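# Move mislabelled shelf cartons to the desk

## Task

A wall shelf holds a row of cartons, and each carton should sit above the shelf label carrying its own part number. Find every carton sitting above a label with a different number and put it on the desk. Cartons already above their correct label must stay exactly where they were, neither moved nor rotated. The robot must not tip over or finish leaning, or the task fails. Anything that stays put only because the robot is holding it does not count. At the end, open the gripper and pull the robot away from the objects.

## Robot and tools

Robot: a Hello Robot Stretch 3 with one arm. It has a two-wheeled base (0.33 m long, 0.34 m wide), a lift that raises the arm on a mast, and an arm that telescopes out to the robot's right. The arm cannot reach forward, so to shift the gripper fore and aft you drive the base. On-the-spot turns pivot about the point midway between the wheels, 0.05 m behind the front edge. With the arm in and the wrist folded, a turn sweeps a circle of radius 0.28 m. An unfolded, level gripper reaches beyond that circle.

Frames: the base frame has its origin on the floor between the drive wheels, x forward, y left, z up. hand_pose is reported in it, at the point where closed fingertips meet. The odometry frame is the base frame where the scene began; heading is positive to the left, from -3.142 to 3.142.

execute_actions takes "actions", a list run in order (empty list: just returns the current state and images). Each action may hold "robot", "steps" (1 to 450 control steps at 30 per second, default 1) and "until". "robot" is one command, a list of up to 8 commands run one after another, or {"stop": true}, which brakes everything and clears the queue. A command may contain:
- "base": exactly one of {"translate_m": d} (a straight drive of d metres, relative to where the base is when the command begins; positive forward; |d| at most 1) or {"rotate_rad": d} (an on-the-spot turn of d radians relative to the current heading; positive counter-clockwise seen from above; |d| at most 3.2). No sideways motion.
- "joints": absolute targets by name; unnamed joints keep their current goal. lift_m 0 to 1.1 (arm height, metres); arm_m 0 to 0.52 (extension, metres); wrist_yaw_rad -1.345 to 4.42 (0 along the arm, positive toward the front, 3.0 folded over the base); wrist_pitch_rad -1.57 to 0.451 (0 level, negative tips fingertips down); wrist_roll_rad -2.911 to 2.911 (0 fingers side by side, level); gripper_m -0.089 to 0.179 (larger is wider; actual fingertip gap is 0.007 m less when nearly closed, 0.025 m less when wide, and zero below 0.007); head_pan_rad -3.953 to 1.73 (0 forward, positive left, -1.57 looks along the arm); head_tilt_rad -1.53 to 0.419 (negative looks down).
- "contact_limits": {"arm_m": effort percent 1 to 100}, making that arm motion halt once its motor effort reaches the value (negative when retracting). Lower is gentler; too low halts immediately. It lasts until arm_m's next command.
- In a list, {"pause_s": s} waits up to 15 s.
A call with any invalid item or out-of-range number is rejected entirely, and ongoing motion continues. New commands override immediately; the rest of an older queue is discarded.

"until" ends an action early. {"robot": {"status": "ended"}} fires when nothing reads moving and no queue runs; use it with 450 steps to wait for a command to finish. You may also compare fields, e.g. {"robot": {"lift_m": [">", 0.3], "base_status": ["!=", "moving"]}}, with operators =, !=, <, <=, >, >=. {"any": {"status": "ended"}} fires when the first motion or queue finishes.

zoom_image: {"camera": one of "head_camera", "nav_camera", "wrist_camera", "region": [x0, y0, x1, y1]} in pixels from the top-left of that camera's latest image, at most 504 by 504. Useful for reading label numbers.

finished_scene: {"scene": number of the scene in progress}. Irreversible; the result reports success. Wait for all motion to end and for the cartons to rest on their own first.

Results: each gives a snapshot plus one image per camera. base_status shows progress as (moved of goal). joint_goals, joint_status, measured_speeds, motor_effort (percent; bracket is peak since last result; readings carry a fixed error), refusals, queue (idle, running, done, dropped, stopped) and queue_left. Statuses: moving, done (within tolerance), off_target (rested short, may still push), time_out, stopped, contact_stop (lift or arm met firm resistance and went slack until commanded again), torque_fault (a wrist servo shut off for 10 s after hard effort; avoid). A later queued command starts only after the previous one ends done (off_target also allowed for base and gripper). Lines starting refused:, dropped:, replaced: explain problems. robot.on_its_own appears when the robot changed a goal itself, a joint is slack or off, effort at rest looks abnormal, or base_tilt has drifted 3 degrees or more. lidar_m: 12 distances in 30-degree sectors counter-clockwise from straight ahead (4th left, 7th behind, 10th right), in a plane 0.17 m up. wrist_depth_mm and head_depth_mm: 7x7 grids of median depth in mm.

Speed: the base is fast (0.30 m/s, 1.9 rad/s) only when stowed: lift_m under 0.30, arm_m under 0.03, wrist_yaw_rad over 2.54; otherwise 0.10 m/s and 0.63 rad/s.

Gripping: pad force is capped near 25 N per finger here. Close to a gripper_m below the carton's width; to release, open at least 0.02 past where the pads first touched. Neither the reading nor done proves a hold; check images. To re-squeeze, send a different value.

Safety: fold or unfold the wrist only with lift_m between 0.32 and 0.95, wrist_pitch_rad -0.4 and roll near 0; once folded the lift may go down to 0.25. With wrist_yaw_rad under -0.4 keep pitch at -0.5 or lower. Pushing into something rigid with the gripper higher than about 0.45 m can tip the robot, as can a second push after a contact_stop, driving while holding or pushing something fixed, or snagging furniture (worst in reverse). If tilting, undo the last move in small steps, free the gripper, and lower lift_m to about 0.2 if needed. Avoid drops, knocking cartons, slams and hard shoves.

Each tool is called by a JSON object that holds its "op" and its "data", one argument or row to a line.

## Session

{"op": "execute_actions", "data": {
  "actions": []
}}

Scene clock: 0.00 s.
robot.base_odometry: x=+0.000 y=+0.000 heading=+0.000 (m, m, rad; robot's odometry frame)
robot.turned_by_wheels: +0.000 (rad since the last result)
robot.turned_by_imu: +0.000 (rad since the last result)
robot.base_tilt: forward=-2.1 right=+0.1 (deg)
robot.lidar_m: 1.41 1.42 1.64 2.05 2.48 2.67 2.00 1.95 2.61 2.30 2.31 1.60
robot.head_depth_mm: 1485 1475 1474 1459 1463 1446 1446 / 1467 1446 1444 1437 1423 1423 1419 / 1440 1437 1429 1416 1404 1395 1391 / 1403 1401 1385 1389 1387 1372 1370 / 1385 1388 1384 1374 1365 1359 1339 / 1359 1363 1352 1349 1345 1329 1329 / 1339 1343 1334 1319 1308 1310 1303
robot.base_status: not_commanded
robot.joint_positions: lift_m=+0.574 arm_m=-0.001 wrist_yaw_rad=+2.947 wrist_pitch_rad=-0.504 wrist_roll_rad=-0.009 gripper_m=+0.037 head_pan_rad=-0.007 head_tilt_rad=-0.015
robot.joint_goals: lift_m=+0.574 arm_m=-0.001 wrist_yaw_rad=+2.947 wrist_pitch_rad=-0.504 wrist_roll_rad=-0.009 gripper_m=+0.037 head_pan_rad=-0.007 head_tilt_rad=-0.015
robot.joint_status: lift_m=not_commanded arm_m=not_commanded wrist_yaw_rad=not_commanded wrist_pitch_rad=not_commanded wrist_roll_rad=not_commanded gripper_m=not_commanded head_pan_rad=not_commanded head_tilt_rad=not_commanded
robot.measured_speeds: translate_m=+0.000 rotate_rad=+0.000 lift_m=+0.000 arm_m=+0.000 wrist_yaw_rad=+0.000 wrist_pitch_rad=+0.000 wrist_roll_rad=+0.000 head_pan_rad=+0.000 head_tilt_rad=+0.000
robot: refusals=0 queue=idle queue_left=0
robot.motor_effort: left_wheel=+0 right_wheel=+0 lift_m=+29 arm_m=+0 wrist_yaw_rad=+0 wrist_pitch_rad=+3 wrist_roll_rad=+1 gripper_m=+0 head_pan_rad=+0 head_tilt_rad=+2 (%)
robot.hand_pose: x=+0.0200 y=+0.0650 z=+0.5679 quat_wxyz=(+0.242, +0.695, +0.110, +0.668) (m; robot's base frame)
robot.wrist_depth_mm: - - - - - - - / - - - - - - - / - - - - - - - / - - - - - - - / 891 823 - 883 882 904 845 / 763 754 - 753 737 733 749 / 673 651 645 674 652 666 647
pictures: head_camera (sideways: a quarter turn clockwise sets it upright), nav_camera (sideways: a quarter turn counterclockwise sets it upright), wrist_camera
Images, in order (width x height): head_camera 896x504, nav_camera 672x504, wrist_camera 644x364.

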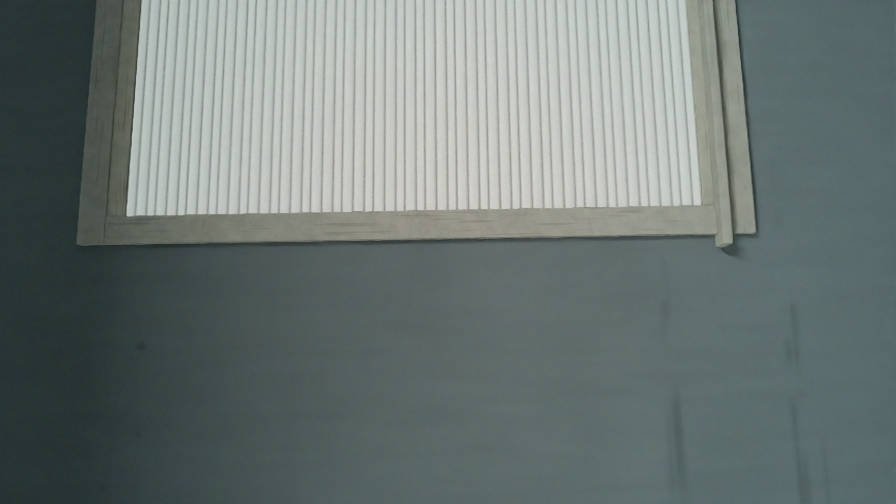

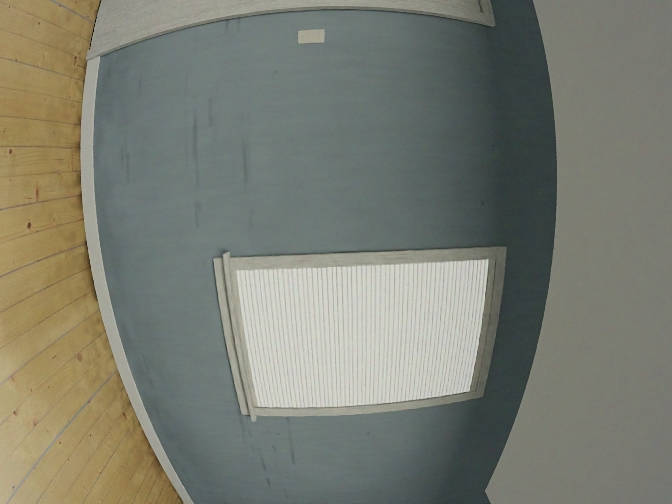

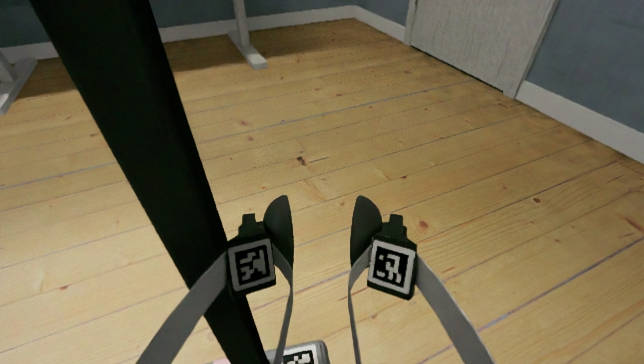

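{"op": "execute_actions", "data": {
  "actions": [
    {"robot":{"joints":{"head_pan_rad":-2.2,"head_tilt_rad":-0.3}},"steps":200,"until":{"robot":{"status":"ended"}}}
  ]
}}

{"op": "execute_actions", "data": {
  "actions": [
    {"robot":{"joints":{"head_pan_rad":1.7}},"steps":200,"until":{"robot":{"status":"ended"}}}
  ]
}}

Scene clock: 1.83 s.
robot.base_odometry: x=+0.000 y=+0.000 heading=+0.000 (m, m, rad; robot's odometry frame)
robot.turned_by_wheels: +0.000 (rad since the last result)
robot.turned_by_imu: +0.000 (rad since the last result)
robot.base_tilt: forward=-2.2 right=+0.0 (deg)
robot.lidar_m: 1.41 1.42 1.64 2.05 2.48 2.68 2.01 1.96 2.61 2.30 2.31 1.60
robot.head_depth_mm: 2315 2429 2494 2583 2675 2135 1656 / 2477 2585 2711 2872 2854 2140 1655 / 2703 2860 2935 3124 3098 2146 1669 / 2906 3007 3110 3246 3090 2189 1672 / 2714 2797 2932 3042 2969 2195 1669 / 2475 2583 2672 2740 2776 2189 1682 / 2291 2347 2455 2496 2614 2213 1688
robot.base_status: not_commanded
robot.joint_positions: lift_m=+0.574 arm_m=-0.001 wrist_yaw_rad=+2.947 wrist_pitch_rad=-0.504 wrist_roll_rad=-0.009 gripper_m=+0.037 head_pan_rad=-2.193 head_tilt_rad=-0.296
robot.joint_goals: lift_m=+0.574 arm_m=-0.001 wrist_yaw_rad=+2.947 wrist_pitch_rad=-0.504 wrist_roll_rad=-0.009 gripper_m=+0.037 head_pan_rad=-2.200 head_tilt_rad=-0.300
robot.joint_status: lift_m=not_commanded arm_m=not_commanded wrist_yaw_rad=not_commanded wrist_pitch_rad=not_commanded wrist_roll_rad=not_commanded gripper_m=not_commanded head_pan_rad=done head_tilt_rad=done
robot.measured_speeds: translate_m=+0.000 rotate_rad=+0.000 lift_m=+0.000 arm_m=+0.000 wrist_yaw_rad=+0.000 wrist_pitch_rad=+0.000 wrist_roll_rad=+0.000 head_pan_rad=+0.000 head_tilt_rad=+0.000
robot: refusals=0 queue=done queue_left=0
robot.motor_effort: left_wheel=+0(0) right_wheel=+1(0) lift_m=+29(30) arm_m=+0(0) wrist_yaw_rad=+0(0) wrist_pitch_rad=+4(4) wrist_roll_rad=+0(0) gripper_m=+0(0) head_pan_rad=-5(54) head_tilt_rad=-2(33) (%)
robot.hand_pose: x=+0.0200 y=+0.0650 z=+0.5679 quat_wxyz=(+0.242, +0.695, +0.110, +0.668) (m; robot's base frame)
robot.wrist_depth_mm: - - - - - - - / - - - - - - - / - - - - - - - / - - - - - - - / 882 878 - 885 865 866 865 / 757 760 - 760 727 750 752 / 666 651 658 664 677 643 661
pictures: head_camera (sideways: a quarter turn clockwise sets it upright), nav_camera (sideways: a quarter turn counterclockwise sets it upright), wrist_camera
Images, in order (width x height): head_camera 896x504, nav_camera 672x504, wrist_camera 644x364.

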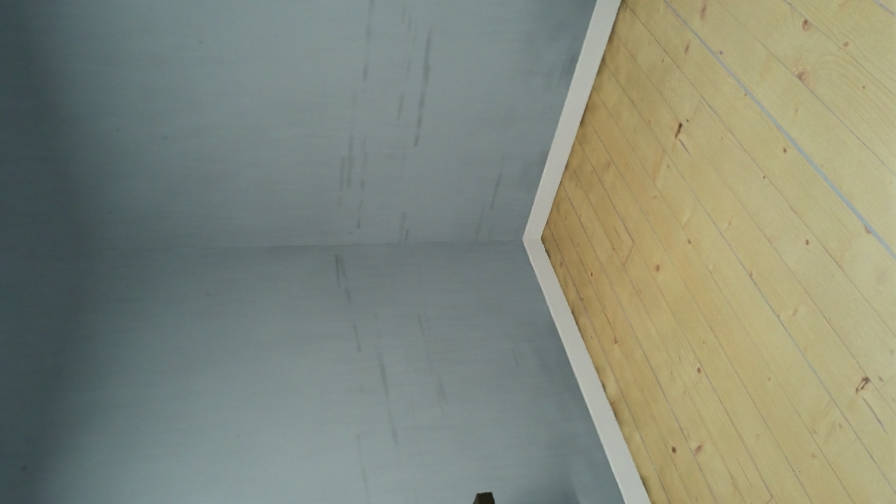

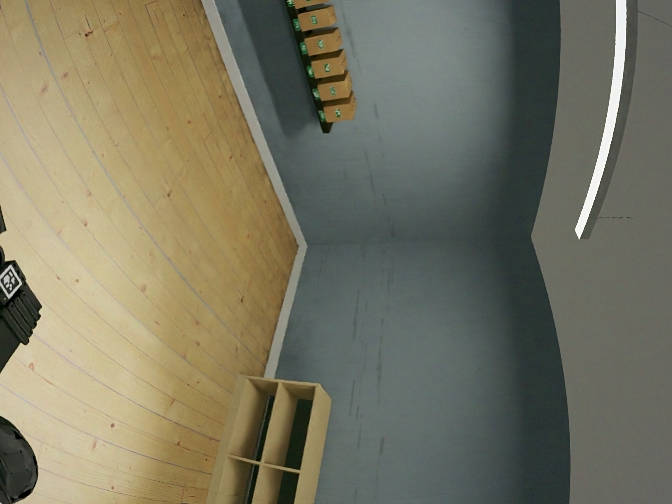

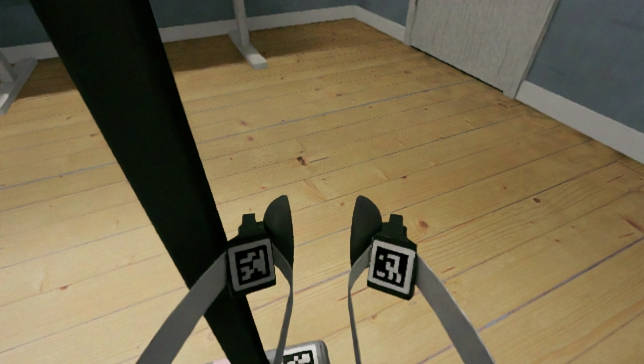

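Scene clock: 4.33 s.
robot.base_odometry: x=+0.000 y=+0.000 heading=+0.000 (m, m, rad; robot's odometry frame)
robot.turned_by_wheels: +0.000 (rad since the last result)
robot.turned_by_imu: -0.001 (rad since the last result)
robot.base_tilt: forward=-2.1 right=+0.1 (deg)
robot.lidar_m: 1.42 1.42 1.65 2.05 2.48 2.68 2.01 1.96 2.61 2.31 2.30 1.61
robot.head_depth_mm: 2221 2358 2464 2596 2692 2135 1658 / 2237 2332 2439 2502 2671 2133 1666 / 2235 2323 2429 2358 2601 2165 1669 / 2210 2300 2409 2368 2645 2185 1678 / 2200 2314 2435 2392 2670 2163 1678 / 2202 2301 2376 2443 2606 2253 1696 / 2178 2274 - - - - -
robot.base_status: not_commanded
robot.joint_positions: lift_m=+0.574 arm_m=-0.001 wrist_yaw_rad=+2.947 wrist_pitch_rad=-0.504 wrist_roll_rad=-0.009 gripper_m=+0.037 head_pan_rad=+1.693 head_tilt_rad=-0.296
robot.joint_goals: lift_m=+0.574 arm_m=-0.001 wrist_yaw_rad=+2.947 wrist_pitch_rad=-0.504 wrist_roll_rad=-0.009 gripper_m=+0.037 head_pan_rad=+1.700 head_tilt_rad=-0.300
robot.joint_status: lift_m=not_commanded arm_m=not_commanded wrist_yaw_rad=not_commanded wrist_pitch_rad=not_commanded wrist_roll_rad=not_commanded gripper_m=not_commanded head_pan_rad=done head_tilt_rad=done
robot.measured_speeds: translate_m=+0.000 rotate_rad=+0.000 lift_m=+0.000 arm_m=+0.000 wrist_yaw_rad=+0.000 wrist_pitch_rad=+0.000 wrist_roll_rad=+0.000 head_pan_rad=+0.000 head_tilt_rad=+0.000
robot: refusals=0 queue=done queue_left=0
robot.motor_effort: left_wheel=+0(0) right_wheel=+0(1) lift_m=+29(30) arm_m=+0(0) wrist_yaw_rad=+0(0) wrist_pitch_rad=+4(3) wrist_roll_rad=+0(1) gripper_m=-1(0) head_pan_rad=+5(53) head_tilt_rad=-2(3) (%)
robot.hand_pose: x=+0.0200 y=+0.0650 z=+0.5679 quat_wxyz=(+0.242, +0.695, +0.110, +0.668) (m; robot's base frame)
robot.wrist_depth_mm: - - - - - - - / - - - - - - - / - - - - - - - / - - - - - - - / 847 853 - 860 882 845 871 / 755 741 - 776 733 779 763 / 681 659 666 685 660 652 672
pictures: head_camera (sideways: a quarter turn clockwise sets it upright), nav_camera (sideways: a quarter turn counterclockwise sets it upright), wrist_camera
Images, in order (width x height): head_camera 896x504, nav_camera 672x504, wrist_camera 644x364.

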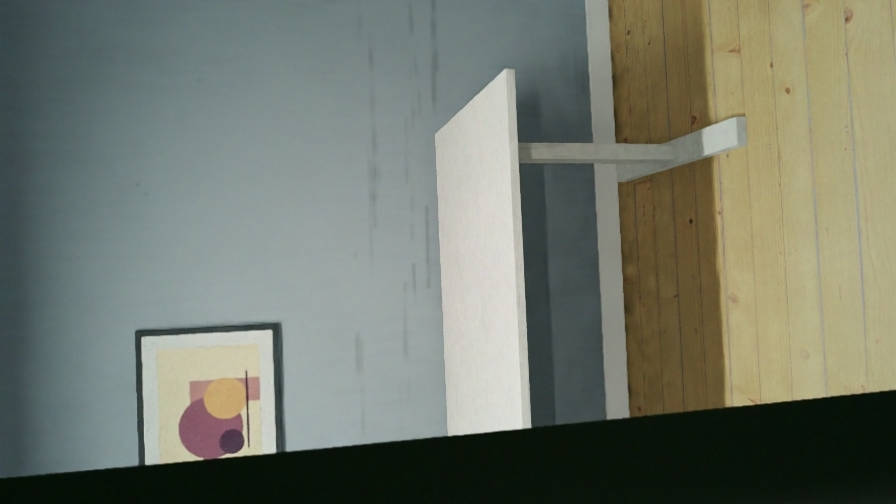

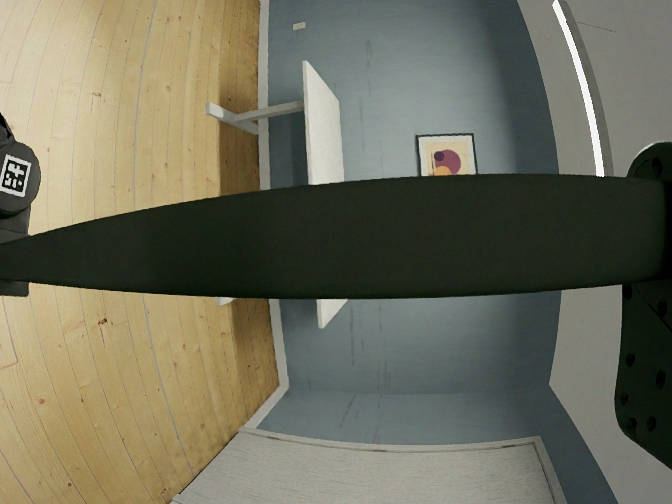

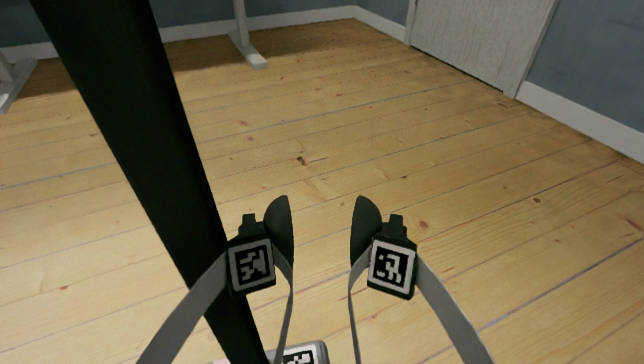

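{"op": "execute_actions", "data": {
  "actions": [
    {"robot":[{"joints":{"lift_m":0.27,"head_pan_rad":0,"head_tilt_rad":-0.2}},{"base":{"rotate_rad":-2.88}},{"base":{"translate_m":0.7}}],"steps":450,"until":{"robot":{"status":"ended"}}}
  ]
}}

Scene clock: 14.97 s.
robot.base_odometry: x=-0.676 y=-0.181 heading=-2.880 (m, m, rad; robot's odometry frame)
robot.turned_by_wheels: -2.880 (rad since the last result)
robot.turned_by_imu: -2.867 (rad since the last result)
robot.base_tilt: forward=-2.2 right=+0.0 (deg)
robot.lidar_m: 1.25 1.41 2.31 2.26 2.39 2.16 2.11 2.23 2.33 2.07 2.22 1.36
robot.head_depth_mm: 1456 1495 1544 1593 1639 1450 1463 / 1481 1515 1568 1603 1655 1460 1453 / 1482 1539 1574 1636 1678 1471 1476 / 1507 1545 1600 1653 1705 1569 1529 / 1528 1582 1626 1676 1729 1573 1542 / 1544 1589 1652 1696 1747 1575 1566 / 1557 1608 1673 1717 1779 1509 1580
robot.base_status: done (translate_m +0.7000 of +0.7000)
robot.joint_positions: lift_m=+0.270 arm_m=-0.001 wrist_yaw_rad=+2.947 wrist_pitch_rad=-0.505 wrist_roll_rad=-0.009 gripper_m=+0.037 head_pan_rad=+0.007 head_tilt_rad=-0.210
robot.joint_goals: lift_m=+0.270 arm_m=-0.001 wrist_yaw_rad=+2.947 wrist_pitch_rad=-0.505 wrist_roll_rad=-0.009 gripper_m=+0.037 head_pan_rad=+0.000 head_tilt_rad=-0.200
robot.joint_status: lift_m=done arm_m=not_commanded wrist_yaw_rad=not_commanded wrist_pitch_rad=not_commanded wrist_roll_rad=not_commanded gripper_m=not_commanded head_pan_rad=done head_tilt_rad=done
robot.measured_speeds: translate_m=+0.000 rotate_rad=+0.000 lift_m=+0.000 arm_m=+0.000 wrist_yaw_rad=+0.000 wrist_pitch_rad=+0.000 wrist_roll_rad=+0.000 head_pan_rad=+0.000 head_tilt_rad=+0.000
robot: refusals=0 queue=done queue_left=0
robot.motor_effort: left_wheel=+2(12) right_wheel=-1(5) lift_m=+26(29) arm_m=+0(0) wrist_yaw_rad=+0(0) wrist_pitch_rad=+4(4) wrist_roll_rad=+1(0) gripper_m=+0(0) head_pan_rad=-5(56) head_tilt_rad=+7(22) (%)
robot.hand_pose: x=+0.0200 y=+0.0648 z=+0.2637 quat_wxyz=(+0.242, +0.695, +0.111, +0.667) (m; robot's base frame)
robot.wrist_depth_mm: - - - - - - - / 951 - 953 925 916 925 925 / 719 - 718 712 714 724 705 / 576 572 588 571 585 576 572 / 495 509 - 499 492 485 482 / - - - - 414 427 418 / - - - - 370 370 375
pictures: head_camera (sideways: a quarter turn clockwise sets it upright), nav_camera (sideways: a quarter turn counterclockwise sets it upright), wrist_camera
Images, in order (width x height): head_camera 896x504, nav_camera 672x504, wrist_camera 644x364.

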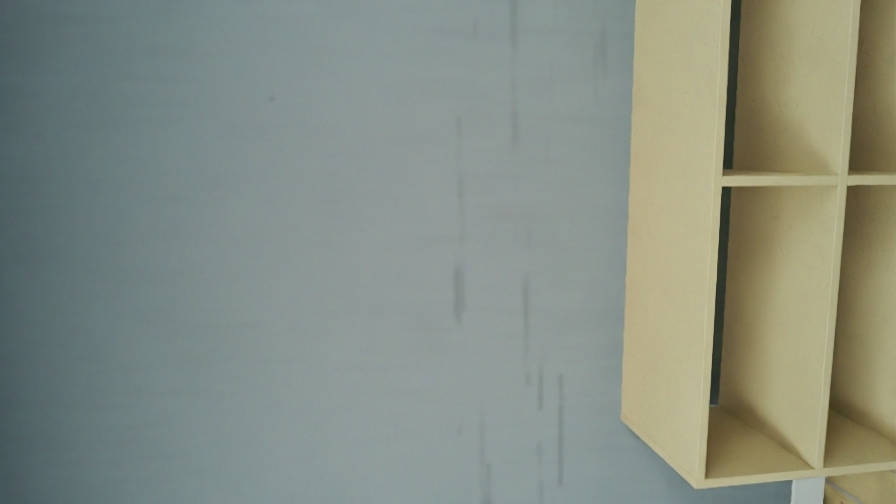

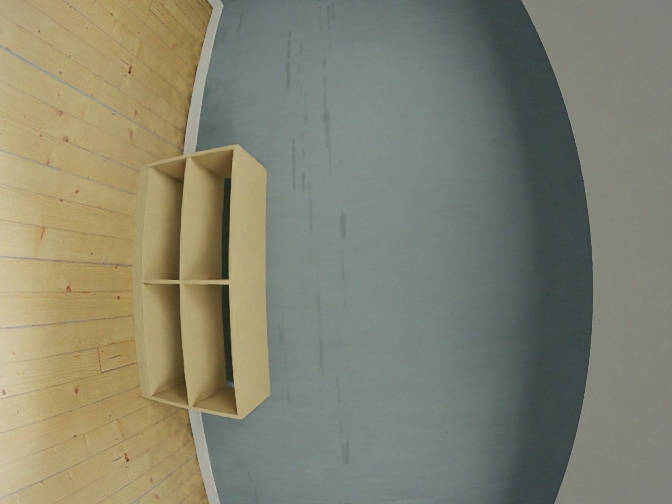

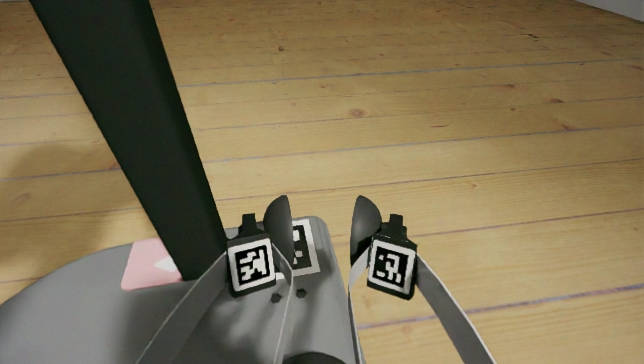

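{"op": "execute_actions", "data": {
  "actions": [
    {"robot":[{"base":{"rotate_rad":1.62}},{"base":{"translate_m":1.0}}],"steps":450,"until":{"robot":{"status":"ended"}}}
  ]
}}

Scene clock: 22.60 s.
robot.base_odometry: x=-0.370 y=-1.133 heading=-1.260 (m, m, rad; robot's odometry frame)
robot.turned_by_wheels: +1.620 (rad since the last result)
robot.turned_by_imu: +1.609 (rad since the last result)
robot.base_tilt: forward=-2.2 right=+0.1 (deg)
robot.lidar_m: 1.26 1.35 2.00 2.02 2.16 3.17 3.09 2.05 1.40 1.76 1.64 1.28
robot.head_depth_mm: 1085 1121 1151 1190 1202 1007 1308 / 1107 1137 1173 1204 1220 1018 1331 / 1118 1152 1190 1218 1239 1036 1351 / 1132 1169 1211 1248 1242 1053 1379 / 1149 1191 1225 1268 1287 1069 1404 / 1176 1211 1252 1287 1266 1092 1438 / 1196 1231 1269 1315 1273 1114 1470
robot.base_status: done (translate_m +1.0000 of +1.0000)
robot.joint_positions: lift_m=+0.270 arm_m=-0.001 wrist_yaw_rad=+2.947 wrist_pitch_rad=-0.505 wrist_roll_rad=-0.009 gripper_m=+0.037 head_pan_rad=+0.007 head_tilt_rad=-0.210
robot.joint_goals: lift_m=+0.270 arm_m=-0.001 wrist_yaw_rad=+2.947 wrist_pitch_rad=-0.505 wrist_roll_rad=-0.009 gripper_m=+0.037 head_pan_rad=+0.000 head_tilt_rad=-0.200
robot.joint_status: lift_m=done arm_m=not_commanded wrist_yaw_rad=not_commanded wrist_pitch_rad=not_commanded wrist_roll_rad=not_commanded gripper_m=not_commanded head_pan_rad=done head_tilt_rad=done
robot.measured_speeds: translate_m=+0.000 rotate_rad=+0.000 lift_m=+0.000 arm_m=+0.000 wrist_yaw_rad=+0.000 wrist_pitch_rad=+0.000 wrist_roll_rad=+0.000 head_pan_rad=+0.000 head_tilt_rad=+0.000
robot: refusals=0 queue=done queue_left=0
robot.motor_effort: left_wheel=-2(8) right_wheel=+2(10) lift_m=+26(26) arm_m=+0(1) wrist_yaw_rad=+0(0) wrist_pitch_rad=+4(4) wrist_roll_rad=+0(1) gripper_m=+0(0) head_pan_rad=-5(4) head_tilt_rad=+7(7) (%)
robot.hand_pose: x=+0.0200 y=+0.0648 z=+0.2637 quat_wxyz=(+0.242, +0.695, +0.111, +0.667) (m; robot's base frame)
robot.wrist_depth_mm: - - - - - - - / 946 - 925 901 897 902 914 / 725 - 721 725 700 698 705 / 580 582 587 578 573 592 582 / 488 500 - 513 498 495 485 / - - - - 407 423 420 / - - - - 371 372 364
pictures: head_camera (sideways: a quarter turn clockwise sets it upright), nav_camera (sideways: a quarter turn counterclockwise sets it upright), wrist_camera
Images, in order (width x height): head_camera 896x504, nav_camera 672x504, wrist_camera 644x364.

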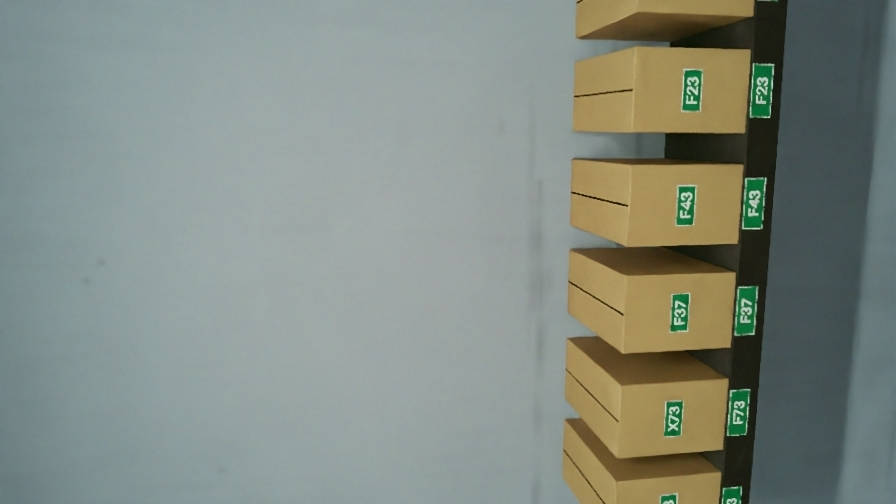

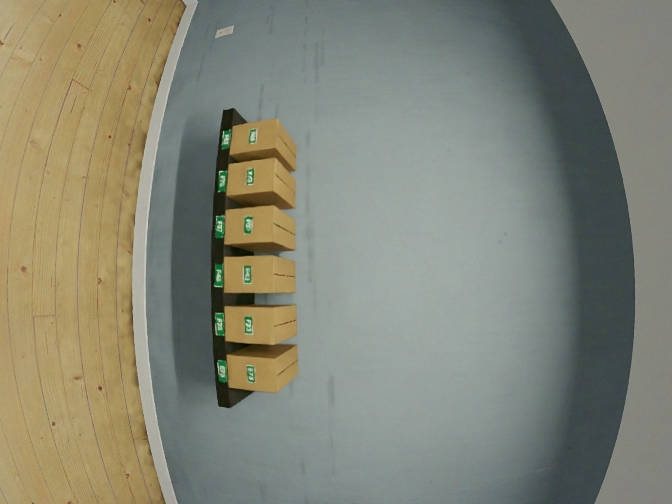

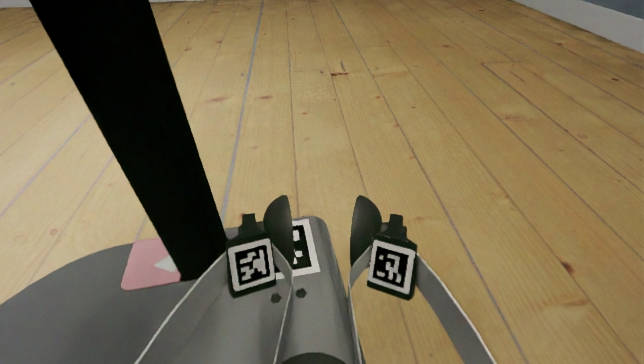

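{"op": "execute_actions", "data": {
  "actions": [
    {"robot":[{"base":{"translate_m":0.45}},{"base":{"rotate_rad":1.40},"joints":{"head_pan_rad":-1.0,"head_tilt_rad":-0.6}},{"joints":{"lift_m":0.8}},{"joints":{"wrist_yaw_rad":0,"wrist_pitch_rad":0,"gripper_m":0.15}}],"steps":450,"until":{"robot":{"status":"ended"}}}
  ]
}}

{"op": "execute_actions", "data": {
  "actions": [
    {"robot":{"joints":{"head_pan_rad":-1.9}},"steps":200,"until":{"robot":{"status":"ended"}}}
  ]
}}

Scene clock: 37.10 s.
robot.base_odometry: x=-0.233 y=-1.562 heading=+0.140 (m, m, rad; robot's odometry frame)
robot.turned_by_wheels: +1.400 (rad since the last result)
robot.turned_by_imu: +1.388 (rad since the last result)
robot.base_tilt: forward=-2.2 right=+0.0 (deg)
robot.lidar_m: 1.97 2.00 2.60 3.62 2.43 1.62 1.81 1.26 0.86 0.81 0.83 1.07
robot.head_depth_mm: 677 734 797 820 701 734 1220 / 710 771 846 776 699 1174 1273 / 747 815 902 833 768 1274 1298 / 787 865 953 793 814 1413 1317 / 832 919 1004 845 894 1484 1314 / 882 981 1102 873 1427 1572 1316 / 936 1048 1194 1366 1632 1583 1321
robot.base_status: done (rotate_rad +1.3999 of +1.4000)
robot.joint_positions: lift_m=+0.800 arm_m=-0.001 wrist_yaw_rad=+0.002 wrist_pitch_rad=-0.021 wrist_roll_rad=-0.009 gripper_m=+0.150 head_pan_rad=-0.993 head_tilt_rad=-0.593
robot.joint_goals: lift_m=+0.800 arm_m=-0.001 wrist_yaw_rad=+0.000 wrist_pitch_rad=+0.000 wrist_roll_rad=-0.009 gripper_m=+0.150 head_pan_rad=-1.000 head_tilt_rad=-0.600
robot.joint_status: lift_m=done arm_m=not_commanded wrist_yaw_rad=done wrist_pitch_rad=done wrist_roll_rad=not_commanded gripper_m=done head_pan_rad=done head_tilt_rad=done
robot.measured_speeds: translate_m=+0.000 rotate_rad=+0.000 lift_m=+0.000 arm_m=+0.000 wrist_yaw_rad=+0.000 wrist_pitch_rad=+0.000 wrist_roll_rad=+0.000 head_pan_rad=+0.000 head_tilt_rad=+0.000
robot: refusals=0 queue=done queue_left=0
robot.motor_effort: left_wheel=-2(9) right_wheel=+2(9) lift_m=+33(35) arm_m=+0(0) wrist_yaw_rad=-2(3) wrist_pitch_rad=+6(6) wrist_roll_rad=+0(0) gripper_m=+0(100) head_pan_rad=-5(56) head_tilt_rad=-5(41) (%)
robot.hand_pose: x=-0.0210 y=-0.3994 z=+0.9090 quat_wxyz=(+0.711, +0.008, -0.704, -0.007) (m; robot's base frame)
robot.wrist_depth_mm: 483 496 505 517 532 552 554 / 504 510 521 538 544 568 590 / 525 526 545 557 589 583 596 / 362 386 362 421 420 364 619 / 315 324 328 339 349 357 663 / 322 - 340 354 363 - 694 / 335 348 354 364 377 385 705
pictures: head_camera (sideways: a quarter turn clockwise sets it upright), nav_camera (sideways: a quarter turn counterclockwise sets it upright), wrist_camera
Images, in order (width x height): head_camera 896x504, nav_camera 672x504, wrist_camera 644x364.

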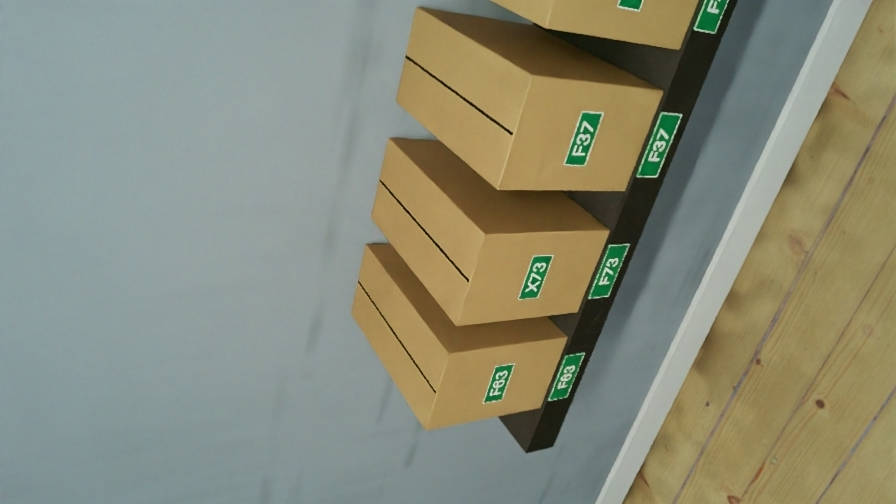

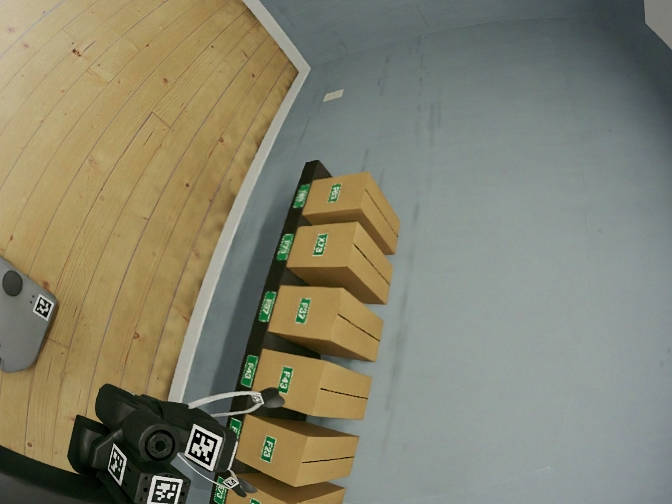

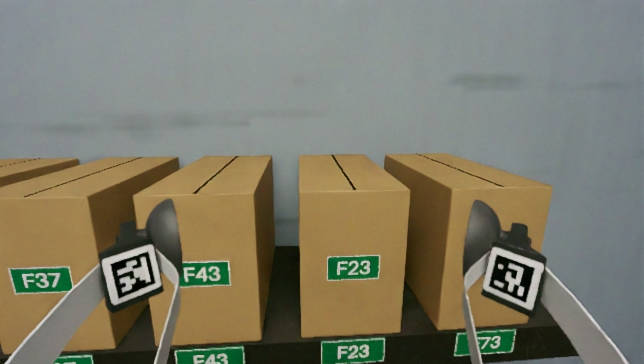

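Scene clock: 38.17 s.
robot.base_odometry: x=-0.233 y=-1.562 heading=+0.140 (m, m, rad; robot's odometry frame)
robot.turned_by_wheels: +0.000 (rad since the last result)
robot.turned_by_imu: +0.000 (rad since the last result)
robot.base_tilt: forward=-2.2 right=+0.1 (deg)
robot.lidar_m: 1.97 2.00 2.60 3.54 2.43 1.62 1.81 1.26 0.86 0.81 0.83 1.07
robot.head_depth_mm: 806 889 985 1114 1276 1438 1320 / 775 850 940 1043 858 1383 1325 / 748 818 902 784 753 1308 1330 / 721 786 868 821 766 1242 1319 / 697 762 830 836 683 767 - / 677 732 800 810 698 744 1233 / 654 708 767 822 648 683 1188
robot.base_status: done (rotate_rad +1.3999 of +1.4000)
robot.joint_positions: lift_m=+0.800 arm_m=-0.001 wrist_yaw_rad=+0.002 wrist_pitch_rad=-0.021 wrist_roll_rad=-0.009 gripper_m=+0.150 head_pan_rad=-1.893 head_tilt_rad=-0.593
robot.joint_goals: lift_m=+0.800 arm_m=-0.001 wrist_yaw_rad=+0.000 wrist_pitch_rad=+0.000 wrist_roll_rad=-0.009 gripper_m=+0.150 head_pan_rad=-1.900 head_tilt_rad=-0.600
robot.joint_status: lift_m=done arm_m=not_commanded wrist_yaw_rad=done wrist_pitch_rad=done wrist_roll_rad=not_commanded gripper_m=done head_pan_rad=done head_tilt_rad=done
robot.measured_speeds: translate_m=+0.000 rotate_rad=+0.000 lift_m=+0.000 arm_m=+0.000 wrist_yaw_rad=+0.000 wrist_pitch_rad=+0.000 wrist_roll_rad=+0.000 head_pan_rad=+0.000 head_tilt_rad=+0.000
robot: refusals=0 queue=done queue_left=0
robot.motor_effort: left_wheel=-2(2) right_wheel=+2(2) lift_m=+34(34) arm_m=+0(0) wrist_yaw_rad=-1(2) wrist_pitch_rad=+6(6) wrist_roll_rad=+0(0) gripper_m=+0(0) head_pan_rad=-6(56) head_tilt_rad=-5(4) (%)
robot.hand_pose: x=-0.0210 y=-0.3994 z=+0.9090 quat_wxyz=(+0.711, +0.008, -0.704, -0.007) (m; robot's base frame)
robot.wrist_depth_mm: 482 483 503 522 530 548 560 / 491 505 522 534 550 560 571 / 525 528 550 554 567 577 608 / 363 391 362 421 426 363 629 / 310 323 328 342 347 356 647 / 325 - 341 356 366 - 683 / 346 349 354 366 376 384 728
pictures: head_camera (sideways: a quarter turn clockwise sets it upright), nav_camera (sideways: a quarter turn counterclockwise sets it upright), wrist_camera
Images, in order (width x height): head_camera 896x504, nav_camera 672x504, wrist_camera 644x364.

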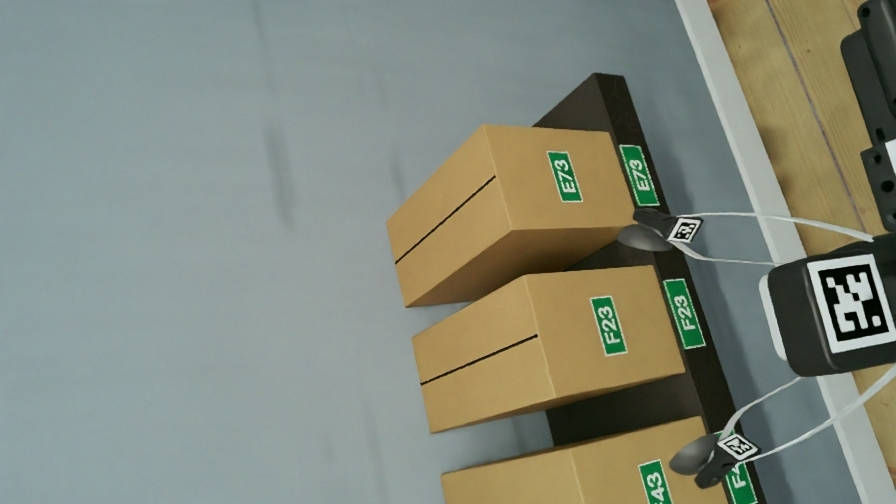

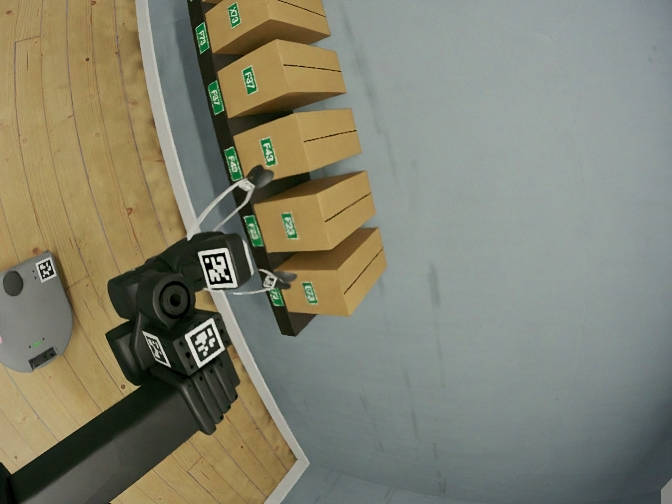

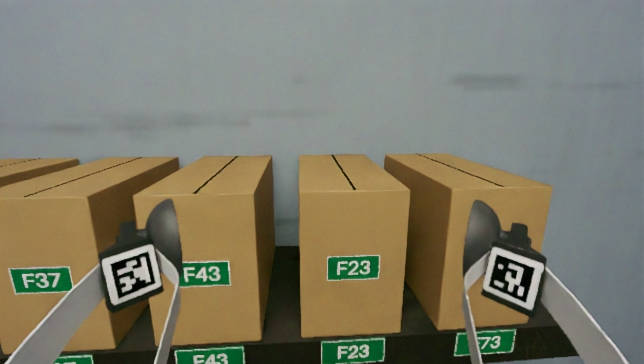

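{"op": "execute_actions", "data": {
  "actions": [
    {"robot":[{"base":{"rotate_rad":0.1},"joints":{"lift_m":0.74,"gripper_m":0.135,"head_pan_rad":-1.4,"head_tilt_rad":-0.8}},{"base":{"translate_m":0.3}}],"steps":450,"until":{"robot":{"status":"ended"}}}
  ]
}}

Scene clock: 44.23 s.
robot.base_odometry: x=+0.059 y=-1.490 heading=+0.240 (m, m, rad; robot's odometry frame)
robot.turned_by_wheels: +0.100 (rad since the last result)
robot.turned_by_imu: +0.099 (rad since the last result)
robot.base_tilt: forward=-2.2 right=+0.1 (deg)
robot.lidar_m: 1.67 1.74 2.41 3.56 2.62 1.88 2.11 1.14 0.84 0.82 0.85 1.18
robot.head_depth_mm: 673 759 725 670 1174 1325 - / 688 774 835 800 1234 1377 - / 700 793 732 710 1268 1367 1183 / 715 811 798 761 1318 1365 1187 / 729 829 748 754 1382 1368 1196 / 748 847 933 828 1425 1382 1205 / 761 869 1010 1186 1491 1382 1199
robot.base_status: done (translate_m +0.3000 of +0.3000)
robot.joint_positions: lift_m=+0.740 arm_m=-0.001 wrist_yaw_rad=+0.001 wrist_pitch_rad=-0.020 wrist_roll_rad=-0.009 gripper_m=+0.135 head_pan_rad=-1.407 head_tilt_rad=-0.790
robot.joint_goals: lift_m=+0.740 arm_m=-0.001 wrist_yaw_rad=+0.000 wrist_pitch_rad=+0.000 wrist_roll_rad=-0.009 gripper_m=+0.135 head_pan_rad=-1.400 head_tilt_rad=-0.800
robot.joint_status: lift_m=done arm_m=not_commanded wrist_yaw_rad=done wrist_pitch_rad=done wrist_roll_rad=not_commanded gripper_m=done head_pan_rad=done head_tilt_rad=done
robot.measured_speeds: translate_m=+0.000 rotate_rad=+0.000 lift_m=+0.000 arm_m=+0.000 wrist_yaw_rad=+0.000 wrist_pitch_rad=+0.000 wrist_roll_rad=+0.000 head_pan_rad=+0.000 head_tilt_rad=+0.000
robot: refusals=0 queue=done queue_left=0
robot.motor_effort: left_wheel=-2(7) right_wheel=+2(4) lift_m=+26(33) arm_m=+0(0) wrist_yaw_rad=-1(2) wrist_pitch_rad=+5(6) wrist_roll_rad=+1(1) gripper_m=-1(99) head_pan_rad=+5(49) head_tilt_rad=-6(30) (%)
robot.hand_pose: x=-0.0212 y=-0.3995 z=+0.8497 quat_wxyz=(+0.711, +0.008, -0.704, -0.007) (m; robot's base frame)
robot.wrist_depth_mm: 533 531 524 523 513 510 506 / 543 544 536 543 537 537 523 / 553 371 365 556 388 369 376 / 328 327 322 368 324 320 321 / 343 336 337 370 331 332 337 / 354 - 350 350 347 - 346 / 664 662 670 657 661 644 652
pictures: head_camera (sideways: a quarter turn clockwise sets it upright), nav_camera (sideways: a quarter turn counterclockwise sets it upright), wrist_camera
Images, in order (width x height): head_camera 896x504, nav_camera 672x504, wrist_camera 644x364.

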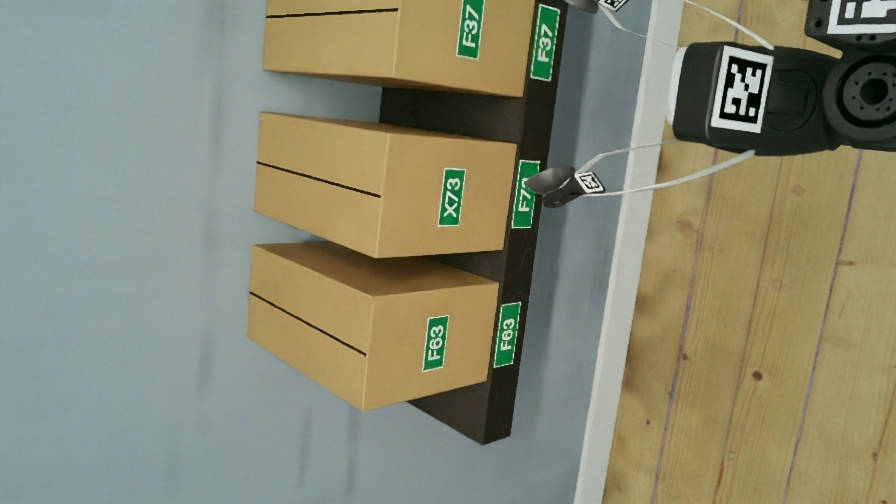

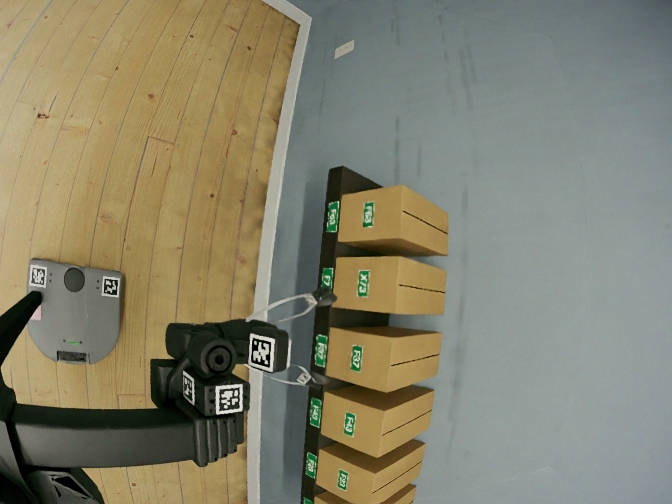

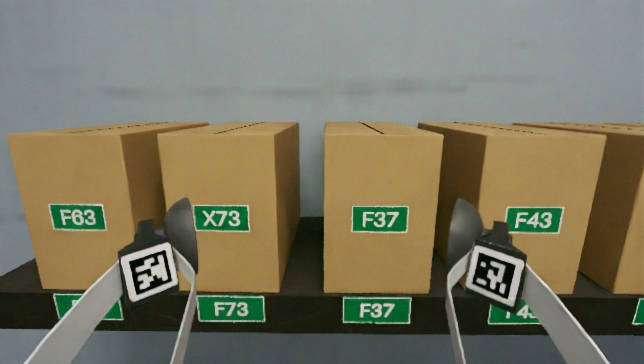

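{"op": "execute_actions", "data": {
  "actions": [
    {"robot":[{"base":{"translate_m":0.105},"joints":{"gripper_m":0.16}},{"joints":{"arm_m":0.12}}],"steps":450,"until":{"robot":{"status":"ended"}}}
  ]
}}

Scene clock: 48.67 s.
robot.base_odometry: x=+0.161 y=-1.465 heading=+0.240 (m, m, rad; robot's odometry frame)
robot.turned_by_wheels: +0.000 (rad since the last result)
robot.turned_by_imu: -0.001 (rad since the last result)
robot.base_tilt: forward=-2.2 right=+0.1 (deg)
robot.lidar_m: 1.56 1.63 2.26 3.55 2.68 1.98 2.21 1.14 0.85 0.82 0.85 1.19
robot.head_depth_mm: 676 759 749 700 758 - 1153 / 689 776 728 694 - - 1180 / 702 793 791 756 1281 1351 1184 / 718 811 740 733 1322 1350 1186 / 730 832 942 843 1369 1369 1194 / 749 852 986 1164 1439 1378 1198 / 762 867 1012 1202 1484 1389 1206
robot.base_status: done (translate_m +0.1050 of +0.1050)
robot.joint_positions: lift_m=+0.740 arm_m=+0.120 wrist_yaw_rad=+0.000 wrist_pitch_rad=-0.020 wrist_roll_rad=-0.009 gripper_m=+0.160 head_pan_rad=-1.407 head_tilt_rad=-0.790
robot.joint_goals: lift_m=+0.740 arm_m=+0.120 wrist_yaw_rad=+0.000 wrist_pitch_rad=+0.000 wrist_roll_rad=-0.009 gripper_m=+0.160 head_pan_rad=-1.400 head_tilt_rad=-0.800
robot.joint_status: lift_m=done arm_m=done wrist_yaw_rad=done wrist_pitch_rad=done wrist_roll_rad=not_commanded gripper_m=done head_pan_rad=done head_tilt_rad=done
robot.measured_speeds: translate_m=+0.000 rotate_rad=+0.000 lift_m=+0.000 arm_m=+0.000 wrist_yaw_rad=+0.000 wrist_pitch_rad=+0.000 wrist_roll_rad=+0.000 head_pan_rad=+0.000 head_tilt_rad=+0.000
robot: refusals=0 queue=done queue_left=0
robot.motor_effort: left_wheel=-2(3) right_wheel=+1(6) lift_m=+27(26) arm_m=+2(5) wrist_yaw_rad=-1(1) wrist_pitch_rad=+5(6) wrist_roll_rad=+0(1) gripper_m=+0(100) head_pan_rad=+5(5) head_tilt_rad=-7(7) (%)
robot.hand_pose: x=-0.0213 y=-0.5204 z=+0.8497 quat_wxyz=(+0.711, +0.008, -0.704, -0.007) (m; robot's base frame)
robot.wrist_depth_mm: 414 413 403 403 405 414 400 / 427 432 430 425 422 421 425 / 435 360 379 357 436 363 367 / 203 202 206 200 256 202 198 / 211 211 235 209 254 207 207 / 220 221 236 218 254 224 215 / 234 231 237 229 261 229 227
pictures: head_camera (sideways: a quarter turn clockwise sets it upright), nav_camera (sideways: a quarter turn counterclockwise sets it upright), wrist_camera
Images, in order (width x height): head_camera 896x504, nav_camera 672x504, wrist_camera 644x364.

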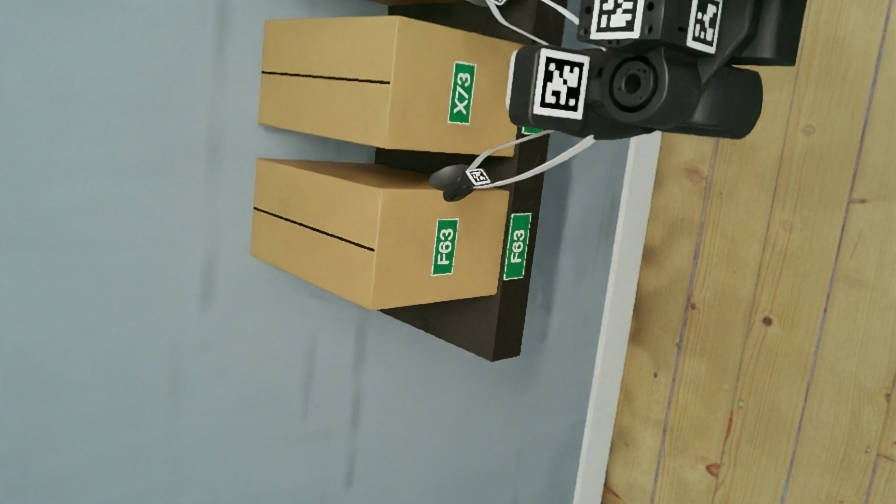

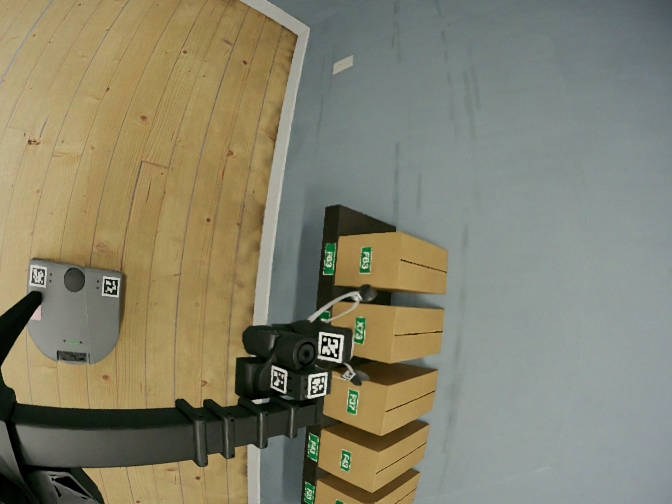

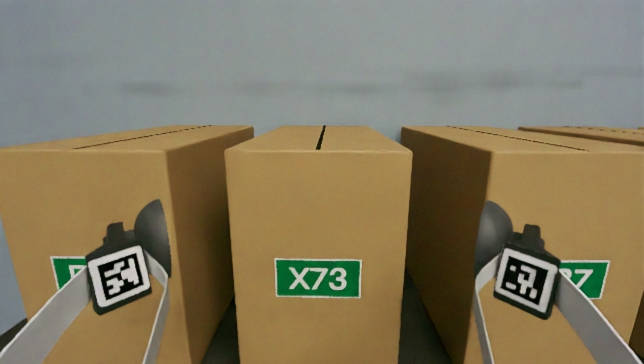

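{"op": "execute_actions", "data": {
  "actions": [
    {"robot":[{"joints":{"gripper_m":0.125}},{"joints":{"arm_m":0.15}}],"steps":450,"until":{"robot":{"status":"ended"}}}
  ]
}}

Scene clock: 51.17 s.
robot.base_odometry: x=+0.161 y=-1.465 heading=+0.240 (m, m, rad; robot's odometry frame)
robot.turned_by_wheels: +0.000 (rad since the last result)
robot.turned_by_imu: -0.001 (rad since the last result)
robot.base_tilt: forward=-2.1 right=+0.1 (deg)
robot.lidar_m: 1.56 1.63 2.26 3.55 2.68 1.98 2.21 1.14 0.85 0.82 0.85 1.18
robot.head_depth_mm: 678 759 748 679 - - 1167 / 690 776 728 681 - 1298 1176 / 704 791 793 756 1283 1360 1184 / 716 814 741 734 1320 1364 1189 / 730 829 947 843 1379 1372 1197 / 745 851 983 1162 1426 1377 1198 / 762 872 1012 1204 1487 1383 1211
robot.base_status: done (translate_m +0.1050 of +0.1050)
robot.joint_positions: lift_m=+0.740 arm_m=+0.150 wrist_yaw_rad=+0.000 wrist_pitch_rad=-0.020 wrist_roll_rad=-0.009 gripper_m=+0.125 head_pan_rad=-1.407 head_tilt_rad=-0.790
robot.joint_goals: lift_m=+0.740 arm_m=+0.150 wrist_yaw_rad=+0.000 wrist_pitch_rad=+0.000 wrist_roll_rad=-0.009 gripper_m=+0.125 head_pan_rad=-1.400 head_tilt_rad=-0.800
robot.joint_status: lift_m=done arm_m=done wrist_yaw_rad=done wrist_pitch_rad=done wrist_roll_rad=not_commanded gripper_m=done head_pan_rad=done head_tilt_rad=done
robot.measured_speeds: translate_m=+0.000 rotate_rad=+0.000 lift_m=+0.000 arm_m=+0.000 wrist_yaw_rad=+0.000 wrist_pitch_rad=+0.000 wrist_roll_rad=+0.000 head_pan_rad=+0.000 head_tilt_rad=+0.000
robot: refusals=0 queue=done queue_left=0
robot.motor_effort: left_wheel=-2(2) right_wheel=+2(3) lift_m=+26(26) arm_m=+2(0) wrist_yaw_rad=+0(0) wrist_pitch_rad=+6(5) wrist_roll_rad=+1(0) gripper_m=-1(99) head_pan_rad=+4(5) head_tilt_rad=-6(6) (%)
robot.hand_pose: x=-0.0213 y=-0.5504 z=+0.8497 quat_wxyz=(+0.711, +0.008, -0.704, -0.007) (m; robot's base frame)
robot.wrist_depth_mm: 386 386 381 382 380 377 376 / 401 399 391 402 393 395 390 / 423 353 382 354 375 362 367 / 172 173 172 170 170 180 168 / 180 179 178 177 178 175 174 / 188 189 187 184 185 - 181 / 193 196 197 193 196 194 190
pictures: head_camera (sideways: a quarter turn clockwise sets it upright), nav_camera (sideways: a quarter turn counterclockwise sets it upright), wrist_camera
Images, in order (width x height): head_camera 896x504, nav_camera 672x504, wrist_camera 644x364.

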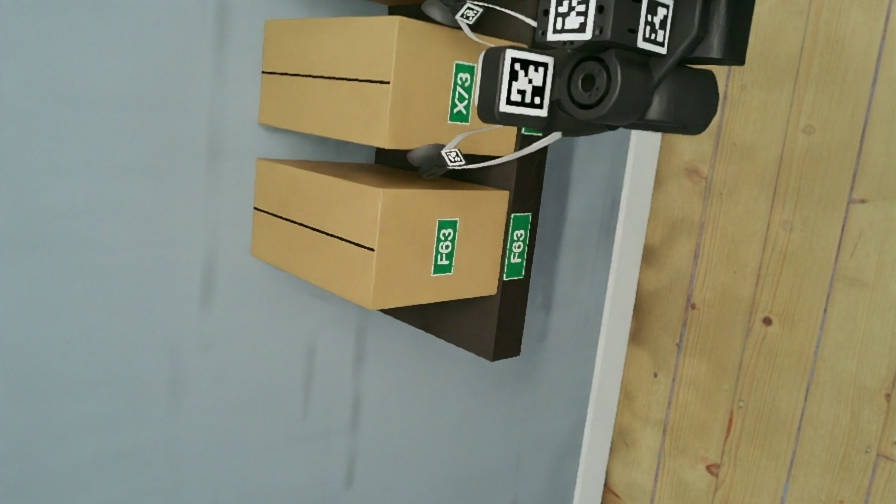

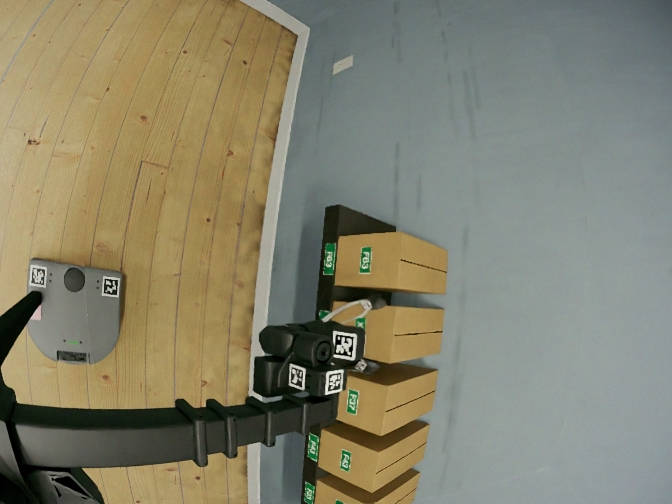

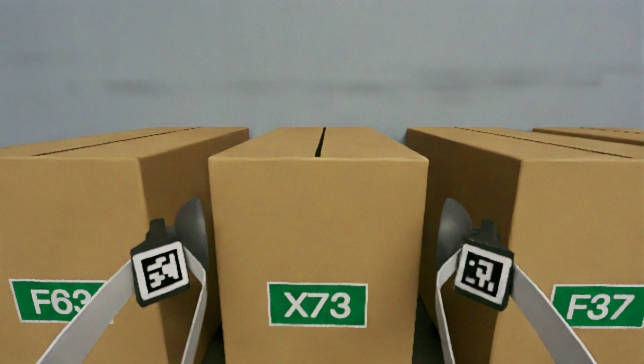

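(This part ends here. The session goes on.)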